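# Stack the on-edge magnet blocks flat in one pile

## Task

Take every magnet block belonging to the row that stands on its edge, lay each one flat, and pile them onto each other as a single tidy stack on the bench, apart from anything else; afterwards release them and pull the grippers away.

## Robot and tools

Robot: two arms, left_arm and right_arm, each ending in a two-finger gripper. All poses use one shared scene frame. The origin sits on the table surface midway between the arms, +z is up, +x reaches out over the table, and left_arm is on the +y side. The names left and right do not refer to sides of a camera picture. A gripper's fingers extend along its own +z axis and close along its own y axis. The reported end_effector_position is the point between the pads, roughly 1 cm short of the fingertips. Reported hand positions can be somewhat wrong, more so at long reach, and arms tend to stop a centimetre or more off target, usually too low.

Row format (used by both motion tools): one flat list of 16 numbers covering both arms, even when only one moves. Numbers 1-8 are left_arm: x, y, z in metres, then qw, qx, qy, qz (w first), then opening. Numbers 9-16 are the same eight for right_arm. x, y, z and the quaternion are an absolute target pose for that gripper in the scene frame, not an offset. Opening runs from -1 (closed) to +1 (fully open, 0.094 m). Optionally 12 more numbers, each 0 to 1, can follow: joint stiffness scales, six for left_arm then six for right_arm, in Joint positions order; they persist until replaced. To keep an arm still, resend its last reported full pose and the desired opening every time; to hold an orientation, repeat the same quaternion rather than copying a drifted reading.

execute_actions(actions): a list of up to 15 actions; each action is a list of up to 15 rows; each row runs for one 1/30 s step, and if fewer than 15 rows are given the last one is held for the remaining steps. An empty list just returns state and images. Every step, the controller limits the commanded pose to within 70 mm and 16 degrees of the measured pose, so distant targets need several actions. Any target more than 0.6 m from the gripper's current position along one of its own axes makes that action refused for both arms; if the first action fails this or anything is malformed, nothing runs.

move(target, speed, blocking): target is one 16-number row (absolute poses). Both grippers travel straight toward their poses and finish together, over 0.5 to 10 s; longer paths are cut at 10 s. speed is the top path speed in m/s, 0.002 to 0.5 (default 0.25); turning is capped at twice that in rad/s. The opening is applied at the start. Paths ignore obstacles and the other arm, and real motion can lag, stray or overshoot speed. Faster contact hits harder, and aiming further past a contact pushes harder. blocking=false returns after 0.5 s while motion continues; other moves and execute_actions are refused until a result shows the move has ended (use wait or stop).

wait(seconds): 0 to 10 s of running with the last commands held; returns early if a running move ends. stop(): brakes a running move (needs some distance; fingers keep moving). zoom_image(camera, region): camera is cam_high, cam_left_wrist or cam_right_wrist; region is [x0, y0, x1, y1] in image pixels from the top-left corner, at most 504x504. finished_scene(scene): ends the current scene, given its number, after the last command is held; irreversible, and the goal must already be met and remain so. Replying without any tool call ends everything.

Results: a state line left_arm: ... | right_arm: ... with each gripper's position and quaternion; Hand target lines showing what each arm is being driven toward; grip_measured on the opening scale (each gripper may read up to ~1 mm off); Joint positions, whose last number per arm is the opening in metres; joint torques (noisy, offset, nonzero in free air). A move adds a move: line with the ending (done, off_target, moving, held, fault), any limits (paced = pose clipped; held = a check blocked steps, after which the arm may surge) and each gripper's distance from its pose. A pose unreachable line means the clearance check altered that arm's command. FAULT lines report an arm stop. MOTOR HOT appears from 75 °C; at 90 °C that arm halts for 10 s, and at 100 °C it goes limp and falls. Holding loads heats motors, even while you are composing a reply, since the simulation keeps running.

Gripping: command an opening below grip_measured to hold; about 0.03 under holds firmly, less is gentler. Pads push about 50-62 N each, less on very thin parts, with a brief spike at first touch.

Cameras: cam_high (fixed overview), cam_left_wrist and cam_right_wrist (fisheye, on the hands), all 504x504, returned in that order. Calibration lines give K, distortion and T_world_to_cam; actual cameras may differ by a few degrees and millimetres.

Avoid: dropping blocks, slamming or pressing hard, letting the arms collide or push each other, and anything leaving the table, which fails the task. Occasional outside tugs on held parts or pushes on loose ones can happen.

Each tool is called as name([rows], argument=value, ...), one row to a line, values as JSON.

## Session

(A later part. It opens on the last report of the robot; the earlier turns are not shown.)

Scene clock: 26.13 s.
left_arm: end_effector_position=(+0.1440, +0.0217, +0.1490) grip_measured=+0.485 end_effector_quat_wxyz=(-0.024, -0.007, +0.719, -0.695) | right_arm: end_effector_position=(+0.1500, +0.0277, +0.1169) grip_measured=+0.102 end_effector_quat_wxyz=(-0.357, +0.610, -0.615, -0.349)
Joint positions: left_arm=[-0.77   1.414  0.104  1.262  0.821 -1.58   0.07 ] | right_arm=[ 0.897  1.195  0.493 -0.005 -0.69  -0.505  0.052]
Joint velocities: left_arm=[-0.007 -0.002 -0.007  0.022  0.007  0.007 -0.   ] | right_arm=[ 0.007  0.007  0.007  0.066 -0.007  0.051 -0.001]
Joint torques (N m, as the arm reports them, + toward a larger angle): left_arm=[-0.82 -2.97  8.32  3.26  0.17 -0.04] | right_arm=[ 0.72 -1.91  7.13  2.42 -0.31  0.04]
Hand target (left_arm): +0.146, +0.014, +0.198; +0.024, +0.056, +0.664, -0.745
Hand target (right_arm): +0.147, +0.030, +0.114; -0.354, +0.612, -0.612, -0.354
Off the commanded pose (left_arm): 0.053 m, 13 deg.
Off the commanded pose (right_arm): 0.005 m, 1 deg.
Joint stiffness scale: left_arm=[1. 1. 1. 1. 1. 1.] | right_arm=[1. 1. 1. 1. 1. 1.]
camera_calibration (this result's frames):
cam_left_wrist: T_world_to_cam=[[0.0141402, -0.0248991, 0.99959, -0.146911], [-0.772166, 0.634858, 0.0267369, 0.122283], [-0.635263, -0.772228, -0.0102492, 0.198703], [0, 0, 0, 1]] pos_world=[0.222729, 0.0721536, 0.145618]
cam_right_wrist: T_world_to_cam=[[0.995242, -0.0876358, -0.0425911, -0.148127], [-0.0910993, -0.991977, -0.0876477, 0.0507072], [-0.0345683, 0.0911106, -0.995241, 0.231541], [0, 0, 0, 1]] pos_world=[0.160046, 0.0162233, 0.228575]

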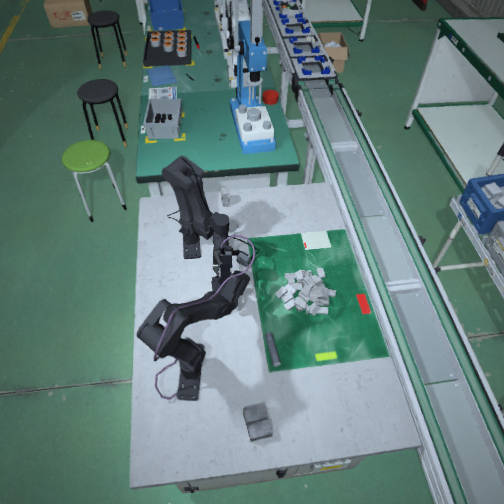

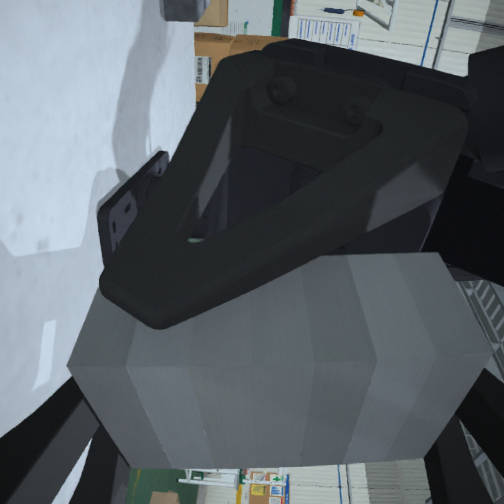

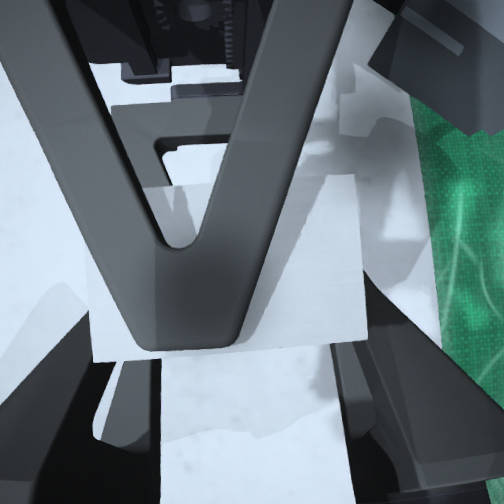

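Height is about right; advance a little and close.

execute_actions([
  [[0.15,0.01,0.2,0.023,0.057,0.66,-0.75,0.45,0.145,0.036,0.114,0.354,-0.612,0.612,0.354,0.05]],
  [[0.15,0.01,0.2,0.023,0.057,0.66,-0.75,0.45,0.145,0.036,0.114,0.354,-0.612,0.612,0.354,-0.08]],
  [[0.15,0.01,0.2,0.023,0.057,0.66,-0.75,0.45,0.145,0.036,0.114,0.354,-0.612,0.612,0.354,-0.08]],
])

Scene clock: 27.77 s.
left_arm: end_effector_position=(+0.1418, +0.0217, +0.1498) grip_measured=+0.485 end_effector_quat_wxyz=(-0.024, +0.002, +0.718, -0.696) | right_arm: end_effector_position=(+0.1467, +0.0333, +0.1165) grip_measured=-0.069 end_effector_quat_wxyz=(-0.353, +0.605, -0.619, -0.354)
Joint positions: left_arm=[-0.771  1.414  0.104  1.266  0.833 -1.571  0.07 ] | right_arm=[ 0.925  1.205  0.493  0.018 -0.672 -0.464  0.044]
Joint velocities: left_arm=[-0.002  0.002 -0.017 -0.11   0.022 -0.007 -0.   ] | right_arm=[ 0.012 -0.032  0.002  0.022 -0.022  0.037  0.   ]
Joint torques (N m, as the arm reports them, + toward a larger angle): left_arm=[-0.76 -2.9   8.33  3.25  0.05 -0.14] | right_arm=[ 0.68 -1.83  7.37  2.42 -0.26 -0.15]
Hand target (left_arm): +0.146, +0.014, +0.198; +0.023, +0.056, +0.663, -0.746
Hand target (right_arm): +0.145, +0.036, +0.114; -0.354, +0.612, -0.612, -0.354
Off the commanded pose (left_arm): 0.052 m, 12 deg.
Off the commanded pose (right_arm): 0.004 m, 1 deg.
Joint stiffness scale: left_arm=[1. 1. 1. 1. 1. 1.] | right_arm=[1. 1. 1. 1. 1. 1.]
camera_calibration (this result's frames):
cam_left_wrist: T_world_to_cam=[[0.00274316, -0.0216684, 0.999761, -0.146161], [-0.764182, 0.6448, 0.0160719, 0.120767], [-0.644994, -0.764044, -0.0147898, 0.199154], [0, 0, 0, 1]] pos_world=[0.221142, 0.0711248, 0.14713]
cam_right_wrist: T_world_to_cam=[[0.993811, -0.09298, -0.0607779, -0.141825], [-0.0980759, -0.991363, -0.0870714, 0.0569116], [-0.0521571, 0.0924934, -0.994346, 0.232918], [0, 0, 0, 1]] pos_world=[0.158677, 0.0216898, 0.227936]

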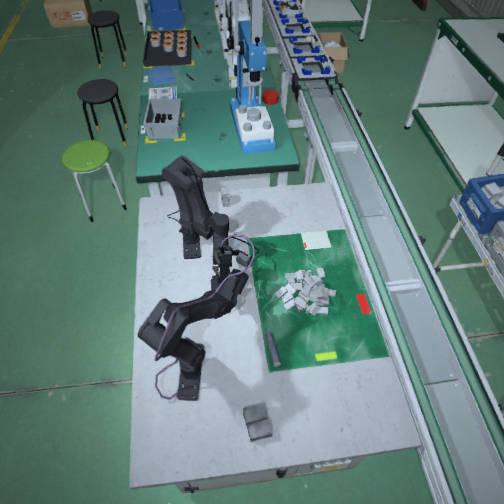

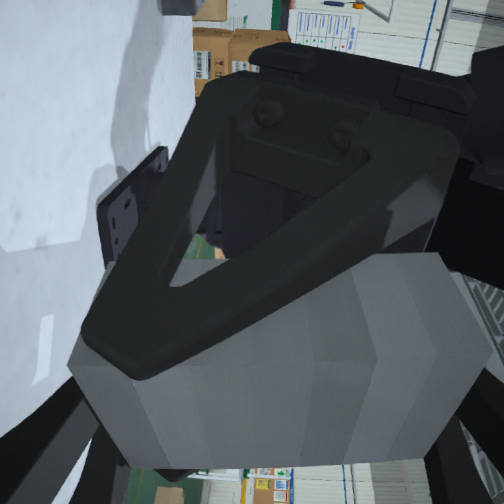

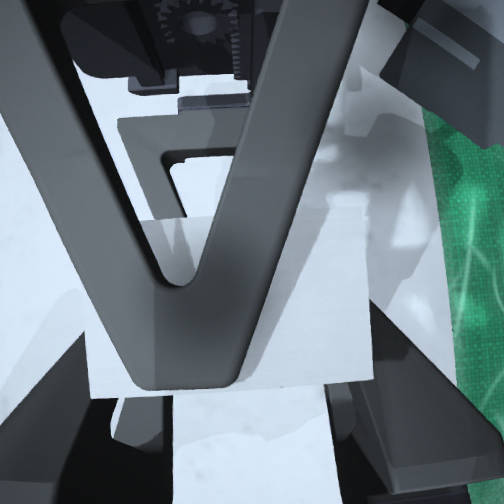

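execute_actions([
  [[0.15,0.01,0.2,0.023,0.057,0.66,-0.75,0.45,0.146,0.036,0.116,0.354,-0.612,0.612,0.354,-0.12]],
  [[0.146,0.016,0.175,0,0.03,0.69,-0.723,0.45,0.146,0.036,0.128,0.37,-0.602,0.602,0.37,-0.12]],
  [[0.142,0.022,0.152,-0.024,0.002,0.718,-0.696,0.45,0.146,0.036,0.14,0.385,-0.593,0.593,0.385,-0.12]],
  [[0.142,0.022,0.152,-0.024,0.002,0.718,-0.696,0.6,0.146,0.036,0.14,0.385,-0.593,0.593,0.385,-0.12]],
  [[0.142,0.022,0.152,-0.024,0.002,0.718,-0.696,0.75,0.146,0.036,0.14,0.385,-0.593,0.593,0.385,-0.12]],
])

Scene clock: 30.50 s.
left_arm: end_effector_position=(+0.1405, +0.0221, +0.1421) grip_measured=+0.747 end_effector_quat_wxyz=(-0.036, -0.006, +0.727, -0.686) | right_arm: end_effector_position=(+0.1426, +0.0271, +0.1066) grip_measured=-0.100 end_effector_quat_wxyz=(-0.337, +0.591, -0.635, -0.366)
Joint positions: left_arm=[-0.771  1.414  0.104  1.225  0.839 -1.568  0.082] | right_arm=[ 0.91   1.205  0.459  0.03  -0.693 -0.431  0.042]
Joint velocities: left_arm=[ 0.022 -0.002 -0.002  0.037 -0.051 -0.066  0.   ] | right_arm=[ 0.012  0.002 -0.007 -0.051  0.081 -0.007 -0.   ]
Joint torques (N m, as the arm reports them, + toward a larger angle): left_arm=[ 0.07 -4.09  4.38  1.77  0.01 -0.04] | right_arm=[-0.76 -6.29  8.9   2.96 -0.74  0.  ]
Hand target (left_arm): +0.142, +0.022, +0.152; -0.024, +0.002, +0.718, -0.696
Hand target (right_arm): +0.145, +0.035, +0.139; -0.384, +0.595, -0.593, -0.384
Off the commanded pose (left_arm): 0.010 m, 2 deg.
Off the commanded pose (right_arm): 0.035 m, 8 deg.
Joint stiffness scale: left_arm=[1. 1. 1. 1. 1. 1.] | right_arm=[1. 1. 1. 1. 1. 1.]
camera_calibration (this result's frames):
cam_left_wrist: T_world_to_cam=[[0.029287, -0.0499135, 0.998324, -0.141364], [-0.759715, 0.647952, 0.0546829, 0.113452], [-0.649596, -0.760044, -0.0189435, 0.199641], [0, 0, 0, 1]] pos_world=[0.220017, 0.0711683, 0.138705]
cam_right_wrist: T_world_to_cam=[[0.987333, -0.109789, -0.114541, -0.131885], [-0.118833, -0.990051, -0.0753499, 0.0510989], [-0.105129, 0.0880067, -0.990557, 0.230753], [0, 0, 0, 1]] pos_world=[0.160545, 0.0158032, 0.217318]

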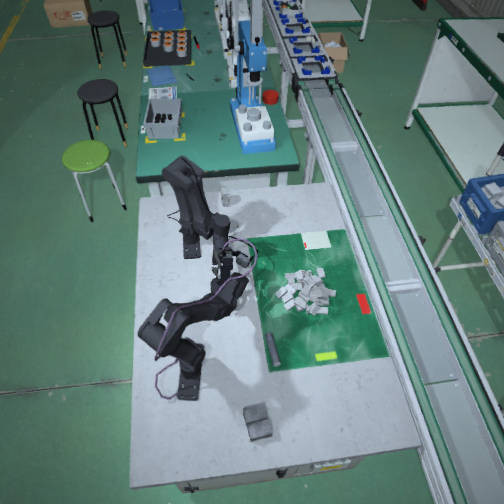

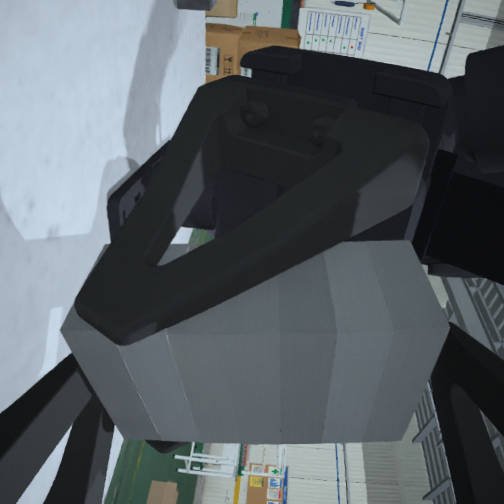

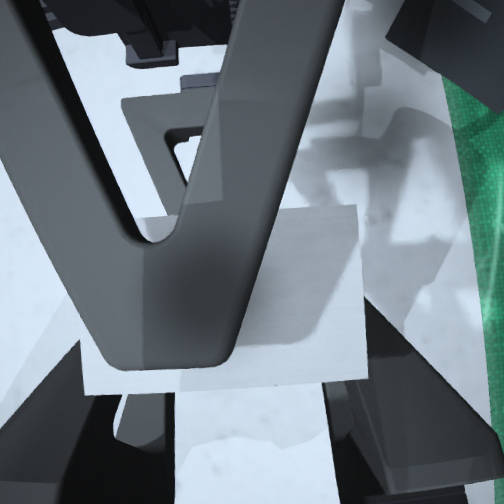

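execute_actions([
  [[0.142,0.022,0.146,-0.036,-0.006,0.727,-0.686,1,0.146,0.034,0.145,0.401,-0.607,0.577,0.373,-0.135]],
  [[0.142,0.035,0.146,-0.036,-0.006,0.727,-0.686,1,0.146,0.024,0.145,0.401,-0.607,0.577,0.373,-0.135]],
  [[0.142,0.05,0.146,-0.036,-0.006,0.727,-0.686,1,0.146,0.012,0.145,0.401,-0.607,0.577,0.373,-0.135]],
  [[0.142,0.06,0.146,-0.036,-0.006,0.727,-0.686,1,0.146,0.0,0.145,0.401,-0.607,0.577,0.373,-0.135]],
])

Scene clock: 32.77 s.
left_arm: end_effector_position=(+0.1438, +0.0566, +0.1447) grip_measured=+1.000 end_effector_quat_wxyz=(-0.044, -0.014, +0.728, -0.684) | right_arm: end_effector_position=(+0.1453, -0.0078, +0.1117) grip_measured=-0.100 end_effector_quat_wxyz=(-0.354, +0.599, -0.625, -0.354)
Joint positions: left_arm=[-0.59   1.235  0.053  1.064  1.02  -1.554  0.094] | right_arm=[ 0.766  1.077  0.425 -0.129 -0.783 -0.588  0.042]
Joint velocities: left_arm=[-0.012 -0.012 -0.012 -0.022 -0.022  0.007  0.   ] | right_arm=[-0.007  0.002 -0.007 -0.066 -0.051  0.022 -0.001]
Joint torques (N m, as the arm reports them, + toward a larger angle): left_arm=[ 1.   -3.11  3.65  1.57  0.2   0.12] | right_arm=[-0.79 -5.41  9.46  2.74 -0.97 -0.07]
Hand target (left_arm): +0.142, +0.060, +0.146; -0.036, -0.006, +0.727, -0.686
Hand target (right_arm): +0.146, -0.000, +0.143; -0.399, +0.608, -0.577, -0.371
Off the commanded pose (left_arm): 0.004 m, 1 deg.
Off the commanded pose (right_arm): 0.034 m, 8 deg.
Joint stiffness scale: left_arm=[1. 1. 1. 1. 1. 1.] | right_arm=[1. 1. 1. 1. 1. 1.]
camera_calibration (this result's frames):
cam_left_wrist: T_world_to_cam=[[0.0520353, -0.0557304, 0.997089, -0.145126], [-0.758023, 0.647812, 0.0757673, 0.0902338], [-0.650149, -0.759759, -0.00853578, 0.226662], [0, 0, 0, 1]] pos_world=[0.223315, 0.105666, 0.139801]
cam_right_wrist: T_world_to_cam=[[0.991831, -0.107713, -0.0683244, -0.14358], [-0.113546, -0.989612, -0.0881771, 0.017995], [-0.0581168, 0.0952148, -0.993759, 0.23278], [0, 0, 0, 1]] pos_world=[0.157979, -0.0198214, 0.223104]

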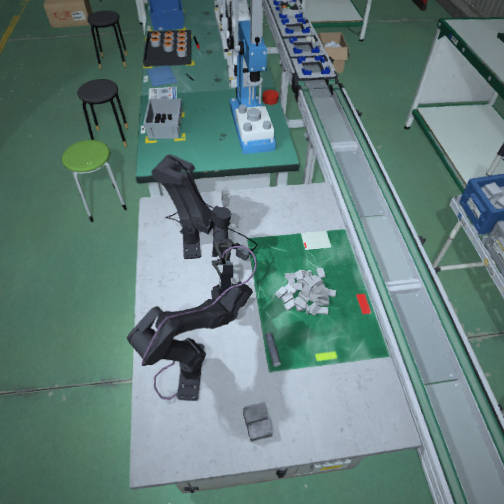

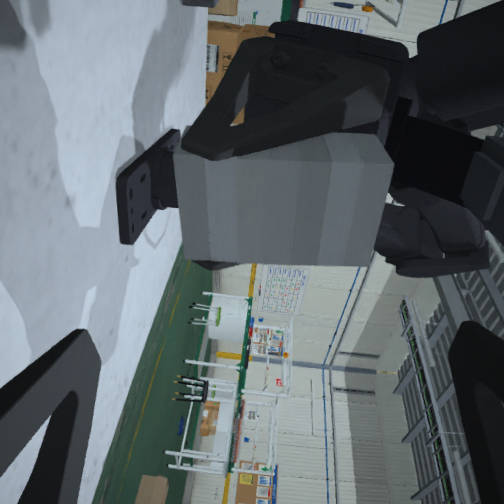

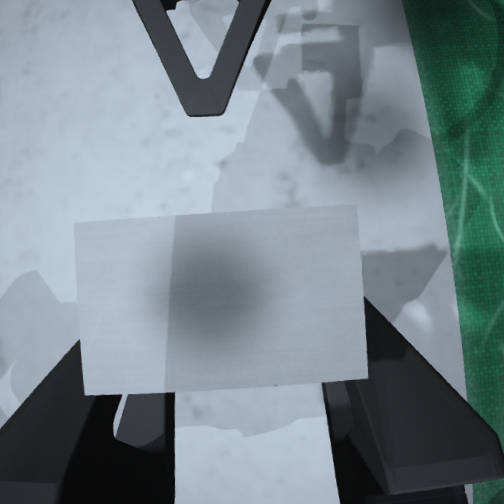

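Lower in steps, left retreats to a camera view.

execute_actions([
  [[0.16,0.08,0.146,-0.036,-0.006,0.727,-0.686,1,0.146,0,0.13,0.401,-0.607,0.577,0.373,-0.135]],
  [[0.18,0.1,0.14,-0.036,-0.006,0.727,-0.686,1,0.146,0,0.113,0.401,-0.607,0.577,0.373,-0.135]],
  [[0.2,0.11,0.13,-0.036,-0.006,0.727,-0.686,1,0.146,0,0.096,0.401,-0.607,0.577,0.373,-0.135]],
  [[0.2,0.11,0.11,-0.036,-0.006,0.727,-0.686,1,0.146,0,0.079,0.401,-0.607,0.577,0.373,-0.135]],
  [[0.2,0.11,0.1,-0.036,-0.006,0.727,-0.686,1,0.146,0,0.062,0.401,-0.607,0.577,0.373,-0.135]],
  [[0.2,0.11,0.1,-0.036,-0.006,0.727,-0.686,1,0.146,0,0.05,0.401,-0.607,0.577,0.373,-0.135]],
])

Scene clock: 36.10 s.
left_arm: end_effector_position=(+0.1956, +0.1093, +0.0959) grip_measured=+1.000 end_effector_quat_wxyz=(-0.045, -0.017, +0.732, -0.680) | right_arm: end_effector_position=(+0.1404, -0.0117, +0.0277) grip_measured=-0.100 end_effector_quat_wxyz=(-0.357, +0.606, -0.617, -0.353)
Joint positions: left_arm=[-0.176  1.648  0.15   1.007  1.417 -1.174  0.094] | right_arm=[ 0.76   1.45   0.189  0.477 -0.792 -0.614  0.042]
Joint velocities: left_arm=[-0.002  0.017 -0.002  0.081  0.051 -0.022  0.   ] | right_arm=[-0.002 -0.002 -0.017  0.081  0.066 -0.007 -0.   ]
Joint torques (N m, as the arm reports them, + toward a larger angle): left_arm=[ 0.83 -2.39  3.86  1.48  0.51 -0.06] | right_arm=[-0.62 -2.71  6.16  3.12 -0.96  0.03]
Hand target (left_arm): +0.200, +0.110, +0.100; -0.036, -0.006, +0.728, -0.684
Hand target (right_arm): +0.146, -0.001, +0.050; -0.397, +0.610, -0.577, -0.371
Off the commanded pose (left_arm): 0.006 m, 2 deg.
Off the commanded pose (right_arm): 0.026 m, 7 deg.
Joint stiffness scale: left_arm=[1. 1. 1. 1. 1. 1.] | right_arm=[1. 1. 1. 1. 1. 1.]
camera_calibration (this result's frames):
cam_left_wrist: T_world_to_cam=[[0.0567991, -0.0664203, 0.996174, -0.0958637], [-0.759164, 0.645153, 0.0863013, 0.0985416], [-0.648417, -0.761161, -0.0137798, 0.300272], [0, 0, 0, 1]] pos_world=[0.274955, 0.158613, 0.0911303]
cam_right_wrist: T_world_to_cam=[[0.994143, -0.0946044, -0.0522387, -0.145495], [-0.0991605, -0.990726, -0.0928949, 0.00422979], [-0.042966, 0.0975308, -0.994305, 0.147256], [0, 0, 0, 1]] pos_world=[0.15139, -0.0239359, 0.13921]

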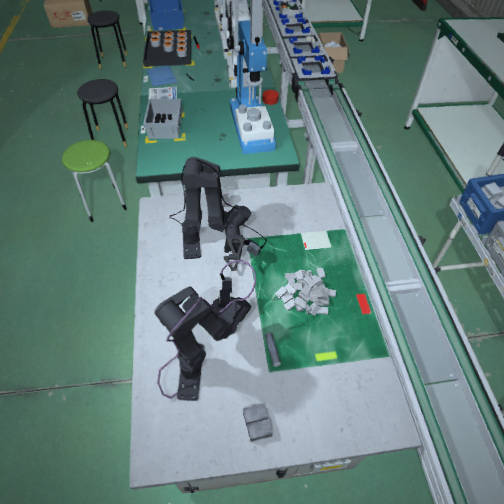

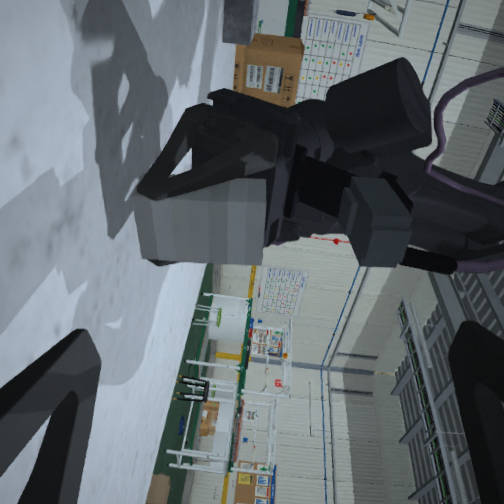

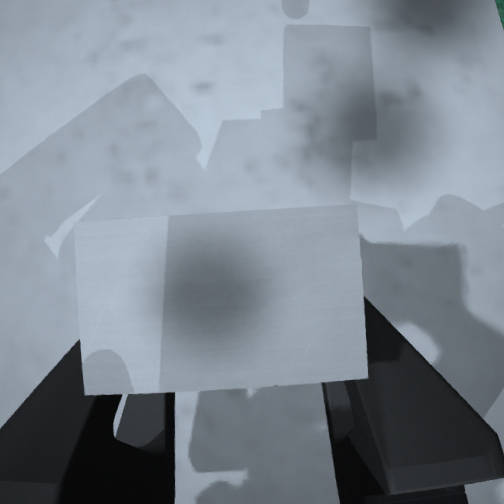

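execute_actions([
  [[0.2,0.11,0.1,-0.036,-0.006,0.727,-0.686,1,0.146,0,0.042,0.393,-0.612,0.582,0.365,-0.135]],
  [[0.2,0.11,0.1,-0.036,-0.006,0.727,-0.686,1,0.146,0,0.035,0.393,-0.612,0.582,0.365,-0.135]],
  [[0.2,0.11,0.1,-0.036,-0.006,0.727,-0.686,1,0.146,0,0.028,0.393,-0.612,0.582,0.365,-0.135]],
  [[0.2,0.11,0.1,-0.036,-0.006,0.727,-0.686,1,0.146,0,0.021,0.393,-0.612,0.582,0.365,-0.135]],
])

zoom_image(camera="cam_left_wrist", region=[50, 80, 300, 330])

Scene clock: 38.33 s.
left_arm: end_effector_position=(+0.1965, +0.1091, +0.0975) grip_measured=+1.000 end_effector_quat_wxyz=(-0.041, -0.013, +0.731, -0.681) | right_arm: end_effector_position=(+0.1482, -0.0053, +0.0128) grip_measured=-0.101 end_effector_quat_wxyz=(-0.377, +0.610, -0.602, -0.351)
Joint positions: left_arm=[-0.176  1.649  0.15   1.028  1.417 -1.184  0.094] | right_arm=[ 0.76   1.652  0.178  0.735 -0.8   -0.622  0.042]
Joint velocities: left_arm=[-0.002 -0.007 -0.002 -0.037  0.022 -0.037  0.   ] | right_arm=[-0.017 -0.007 -0.012  0.037 -0.037  0.037 -0.   ]
Joint torques (N m, as the arm reports them, + toward a larger angle): left_arm=[ 0.82 -2.18  3.8   1.5   0.51 -0.06] | right_arm=[ 0.19 -2.91  3.84  2.79 -0.65  0.07]
Hand target (left_arm): +0.200, +0.110, +0.100; -0.036, -0.006, +0.728, -0.685
Hand target (right_arm): +0.146, -0.000, +0.021; -0.391, +0.613, -0.582, -0.364
Off the commanded pose (left_arm): 0.004 m, 1 deg.
Off the commanded pose (right_arm): 0.010 m, 3 deg.
Joint stiffness scale: left_arm=[1. 1. 1. 1. 1. 1.] | right_arm=[1. 1. 1. 1. 1. 1.]
camera_calibration (this result's frames):
cam_left_wrist: T_world_to_cam=[[0.0468634, -0.0632646, 0.996896, -0.0960229], [-0.760415, 0.644896, 0.0766727, 0.100403], [-0.647744, -0.761648, -0.0178854, 0.301076], [0, 0, 0, 1]] pos_world=[0.275868, 0.15849, 0.0934115]
cam_right_wrist: T_world_to_cam=[[0.996352, -0.084284, -0.0133795, -0.154214], [-0.0852997, -0.988352, -0.126036, 0.00837712], [-0.00260085, 0.126717, -0.991935, 0.126313], [0, 0, 0, 1]] pos_world=[0.154695, -0.0207243, 0.124286]

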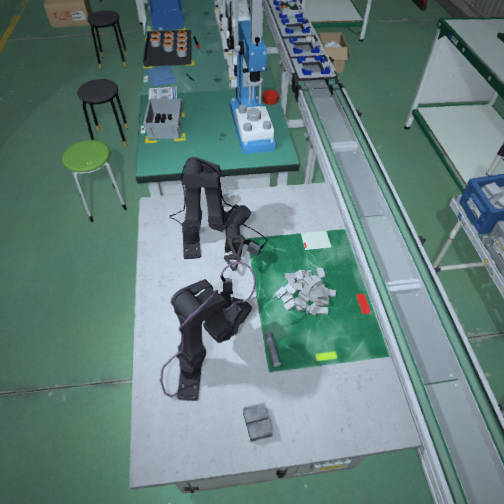

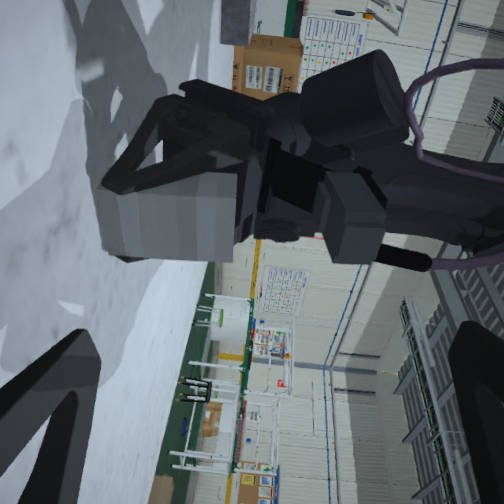

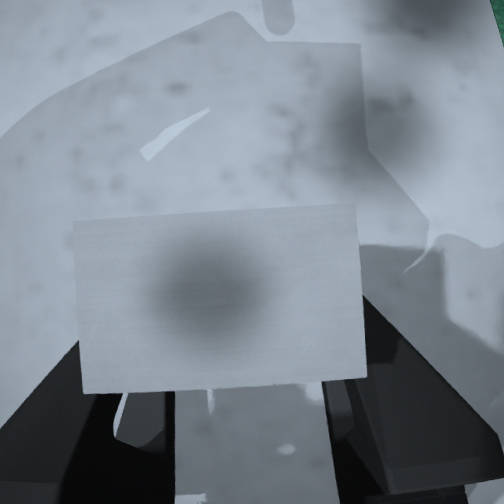

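Region (50, 80, 300, 330) of cam_left_wrist's 504x504 image, scaled by 2.016, with more detail than that image has.

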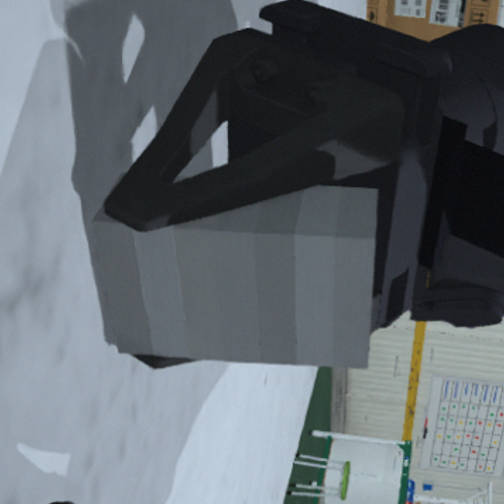

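Contact. Level out, release, withdraw.

execute_actions([
  [[0.2,0.11,0.1,-0.036,-0.006,0.727,-0.686,1,0.148,-0.005,0.013,0.36,-0.61,0.612,0.352,-0.135]],
  [[0.2,0.11,0.1,-0.036,-0.006,0.727,-0.686,1,0.148,-0.005,0.01,0.345,-0.61,0.624,0.346,-0.135]],
  [[0.2,0.11,0.1,-0.036,-0.006,0.727,-0.686,1,0.148,-0.005,0.01,0.345,-0.61,0.624,0.346,-0.05]],
  [[0.2,0.11,0.1,-0.036,-0.006,0.727,-0.686,1,0.148,-0.005,0.012,0.345,-0.61,0.624,0.346,0.5]],
])

move(target=[0.22,0.15,0.12,-0.036,-0.006,0.727,-0.686,1,0.155,-0.1,0.12,0.345,-0.61,0.624,0.346,0.5], speed=0.12)

move(target=[0.25,0.3,0.18,0,0,1,0,1,0.25,-0.3,0.18,0,0,1,0,1], speed=0.4)

zoom_image(camera="cam_high", region=[170, 250, 290, 370])

Scene clock: 40.63 s.
left_arm: end_effector_position=(+0.1965, +0.1091, +0.0975) grip_measured=+1.000 end_effector_quat_wxyz=(-0.041, -0.013, +0.731, -0.681) | right_arm: end_effector_position=(+0.1495, -0.0065, +0.0106) grip_measured=+0.498 end_effector_quat_wxyz=(-0.353, +0.607, -0.623, -0.345)
Joint positions: left_arm=[-0.176  1.649  0.15   1.028  1.417 -1.184  0.094] | right_arm=[ 0.768  1.602  0.212  0.595 -0.77  -0.617  0.07 ]
Joint velocities: left_arm=[ 0.007 -0.002  0.017 -0.037 -0.022 -0.007  0.   ] | right_arm=[-0.012 -0.017 -0.012  0.022 -0.022 -0.022  0.   ]
Joint torques (N m, as the arm reports them, + toward a larger angle): left_arm=[ 0.8  -2.17  3.76  1.51  0.51 -0.07] | right_arm=[ 0.68 -5.34  5.85  1.41 -0.27 -0.01]
Hand target (left_arm): +0.200, +0.110, +0.100; -0.036, -0.006, +0.728, -0.685
Hand target (right_arm): +0.148, -0.005, +0.012; -0.346, +0.610, -0.624, -0.346
Off the commanded pose (left_arm): 0.004 m, 1 deg.
Off the commanded pose (right_arm): 0.003 m, 1 deg.
Joint stiffness scale: left_arm=[1. 1. 1. 1. 1. 1.] | right_arm=[1. 1. 1. 1. 1. 1.]
camera_calibration (this result's frames):
cam_left_wrist: T_world_to_cam=[[0.0468699, -0.0632115, 0.996899, -0.0960643], [-0.760432, 0.644879, 0.0766428, 0.100423], [-0.647724, -0.761666, -0.0178426, 0.301079], [0, 0, 0, 1]] pos_world=[0.275884, 0.158488, 0.0934418]
cam_right_wrist: T_world_to_cam=[[0.993599, -0.101971, -0.048615, -0.154902], [-0.105376, -0.991709, -0.0735475, 0.0094257], [-0.0407123, 0.0781996, -0.996106, 0.129717], [0, 0, 0, 1]] pos_world=[0.160185, -0.0165918, 0.122375]

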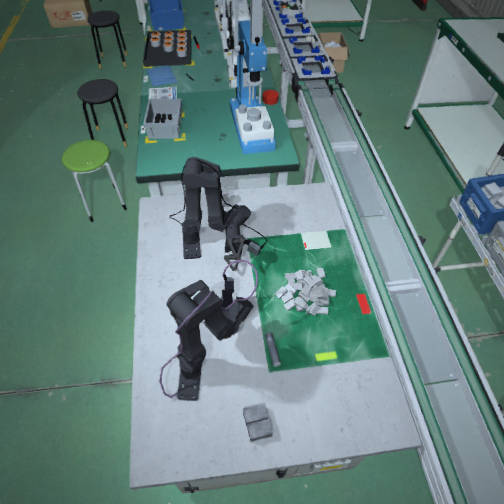

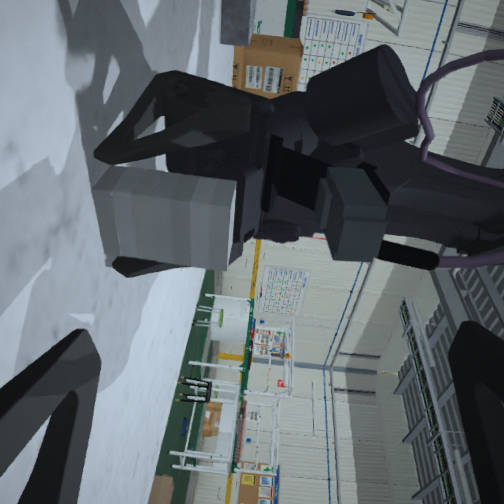

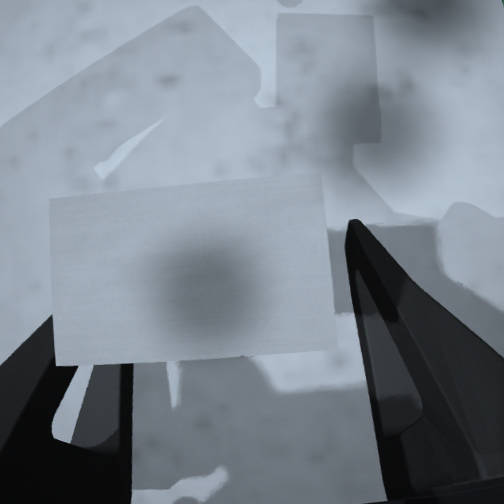

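Scene clock: 42.70 s.
left_arm: end_effector_position=(+0.2145, +0.1475, +0.1102) grip_measured=+1.000 end_effector_quat_wxyz=(-0.021, -0.060, +0.709, -0.702) | right_arm: end_effector_position=(+0.1506, -0.0994, +0.1125) grip_measured=+0.498 end_effector_quat_wxyz=(-0.341, +0.615, -0.626, -0.337)
Joint positions: left_arm=[ 0.039  1.552  0.18   0.74   1.548 -1.052  0.094] | right_arm=[ 0.246  1.102  0.557 -0.88  -0.992 -1.394  0.07 ]
Joint velocities: left_arm=[ 0.012  0.012  0.012 -0.095 -0.037 -0.007  0.   ] | right_arm=[ 0.012  0.017 -0.002 -0.037  0.022  0.051  0.001]
Joint torques (N m, as the arm reports them, + toward a larger angle): left_arm=[ 1.02 -4.34  5.12  1.    0.64  0.13] | right_arm=[-0.89 -0.24  9.27  0.69 -0.77 -0.12]
Hand target (left_arm): +0.220, +0.150, +0.120; -0.003, -0.038, +0.707, -0.706
Hand target (right_arm): +0.153, -0.098, +0.120; -0.345, +0.609, -0.623, -0.348
Off the commanded pose (left_arm): 0.012 m, 7 deg.
Off the commanded pose (right_arm): 0.009 m, 1 deg.
Joint stiffness scale: left_arm=[1. 1. 1. 1. 1. 1.] | right_arm=[1. 1. 1. 1. 1. 1.]
joint sent to its limit (left arm) — the command would take joint 5 (wrist yaw) past its upper limit, so that joint was sent only as far as its limit.
move: off_target (left_arm)
camera_calibration (this result's frames):
cam_left_wrist: T_world_to_cam=[[0.0836116, -0.00100108, 0.996498, -0.124135], [-0.817674, 0.57151, 0.0691815, 0.112276], [-0.569578, -0.820595, 0.0469663, 0.326938], [0, 0, 0, 1]] pos_world=[0.288401, 0.203993, 0.100578]
cam_right_wrist: T_world_to_cam=[[0.994285, -0.0954991, -0.0477223, -0.160104], [-0.0974505, -0.994421, -0.0403861, -0.0802578], [-0.0435992, 0.0448059, -0.998044, 0.235893], [0, 0, 0, 1]] pos_world=[0.161652, -0.105669, 0.22455]

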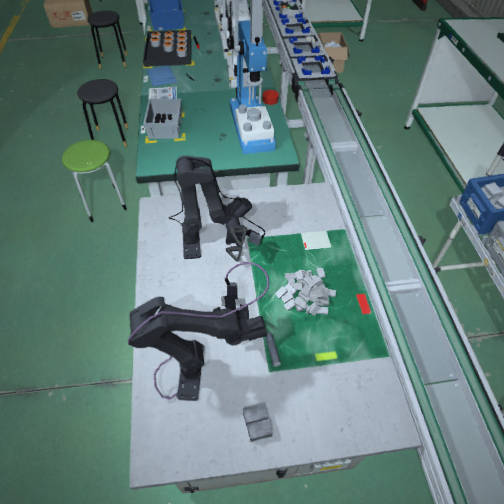

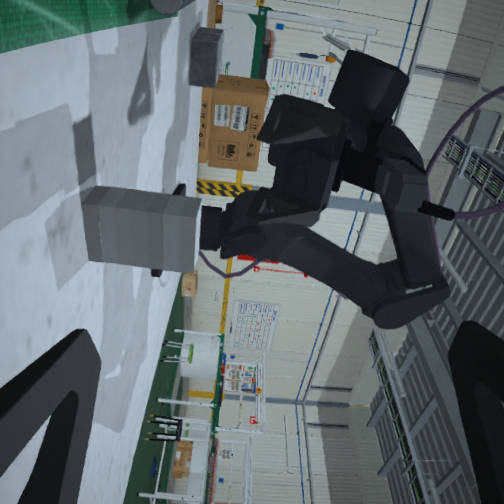

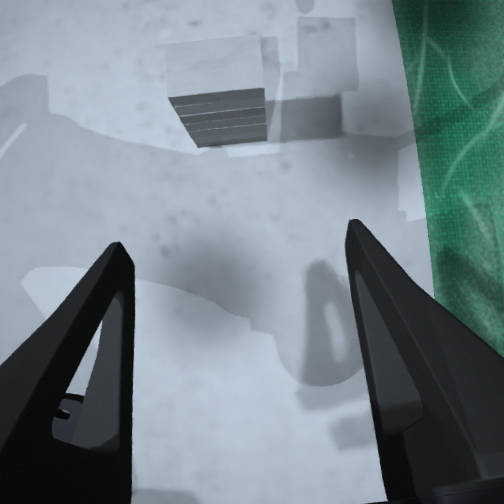

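Scene clock: 45.60 s.
left_arm: end_effector_position=(+0.2487, +0.2982, +0.1723) grip_measured=+1.000 end_effector_quat_wxyz=(+0.384, -0.185, +0.684, -0.592) | right_arm: end_effector_position=(+0.2445, -0.2967, +0.1785) grip_measured=+1.000 end_effector_quat_wxyz=(+0.006, -0.005, +1.000, +0.004)
Joint positions: left_arm=[ 0.829  0.873  0.083  0.559  1.556 -1.029  0.094] | right_arm=[ 0.017  1.49   1.43  -1.501 -0.01  -0.16   0.094]
Joint velocities: left_arm=[ 0.017  0.007 -0.002  0.022 -0.081 -0.007  0.   ] | right_arm=[ 0.007 -0.022 -0.002 -0.037  0.022 -0.037  0.   ]
Joint torques (N m, as the arm reports them, + toward a larger angle): left_arm=[ 0.99 -1.61  7.01  1.21  0.32  0.11] | right_arm=[-0.68 -3.79  9.29  0.56  0.03  0.06]
Hand target (left_arm): +0.249, +0.300, +0.181; +0.404, -0.163, +0.688, -0.580
Hand target (right_arm): +0.246, -0.300, +0.182; +0.005, +0.003, +1.000, +0.001
Off the commanded pose (left_arm): 0.008 m, 94 deg; orientation clipped at the last step of the last action.
Off the commanded pose (right_arm): 0.007 m, 1 deg.
Joint stiffness scale: left_arm=[1. 1. 1. 1. 1. 1.] | right_arm=[1. 1. 1. 1. 1. 1.]
joint sent to its limit (left arm) — the command would take joint 5 (wrist yaw) past its upper limit, so that joint was sent only as far as its limit.
move: off_target (left_arm); limits=paced
camera_calibration (this result's frames):
cam_left_wrist: T_world_to_cam=[[-0.225974, -0.244544, 0.942939, -0.0298802], [-0.954071, -0.139881, -0.264918, 0.353462], [0.196684, -0.959496, -0.201703, 0.360852], [0, 0, 0, 1]] pos_world=[0.259502, 0.388371, 0.194598]
cam_right_wrist: T_world_to_cam=[[-0.0710442, -0.996928, 0.032988, -0.290598], [-0.582724, 0.0683225, 0.809793, 0.0175324], [-0.809559, 0.0383082, -0.585788, 0.426379], [0, 0, 0, 1]] pos_world=[0.33475, -0.307236, 0.245156]

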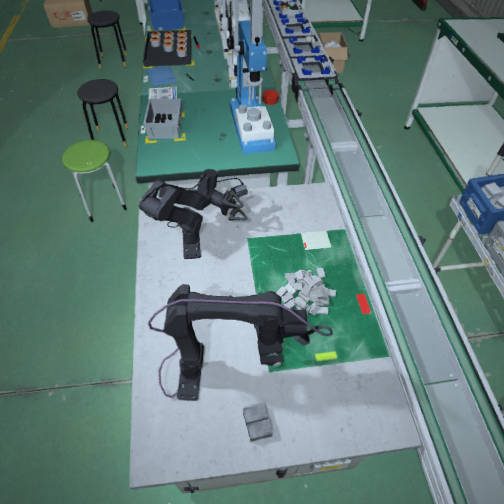

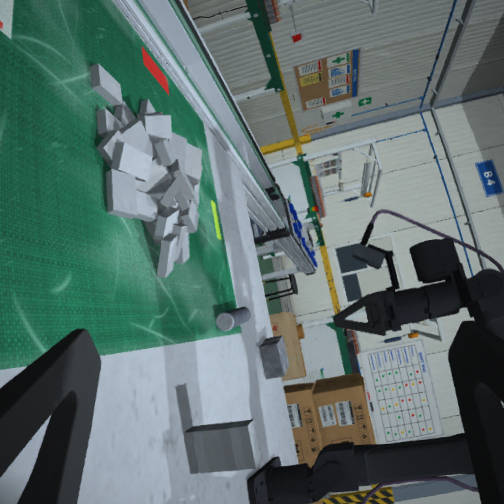

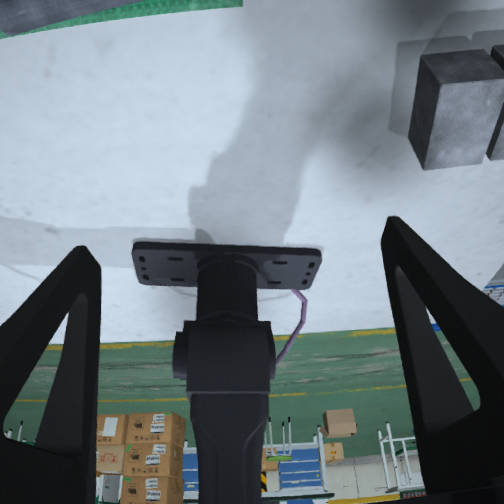

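Region (170, 250, 290, 370) of cam_high's 504x504 image, scaled by 4.200, with more detail than that image has.

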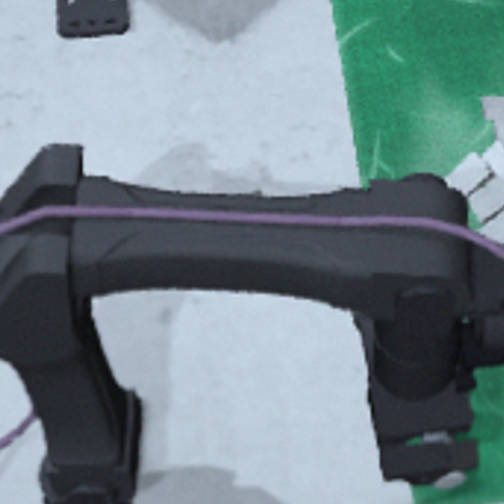

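Small offsets only.

finished_scene(scene=1)

The scene is finished: the task was done.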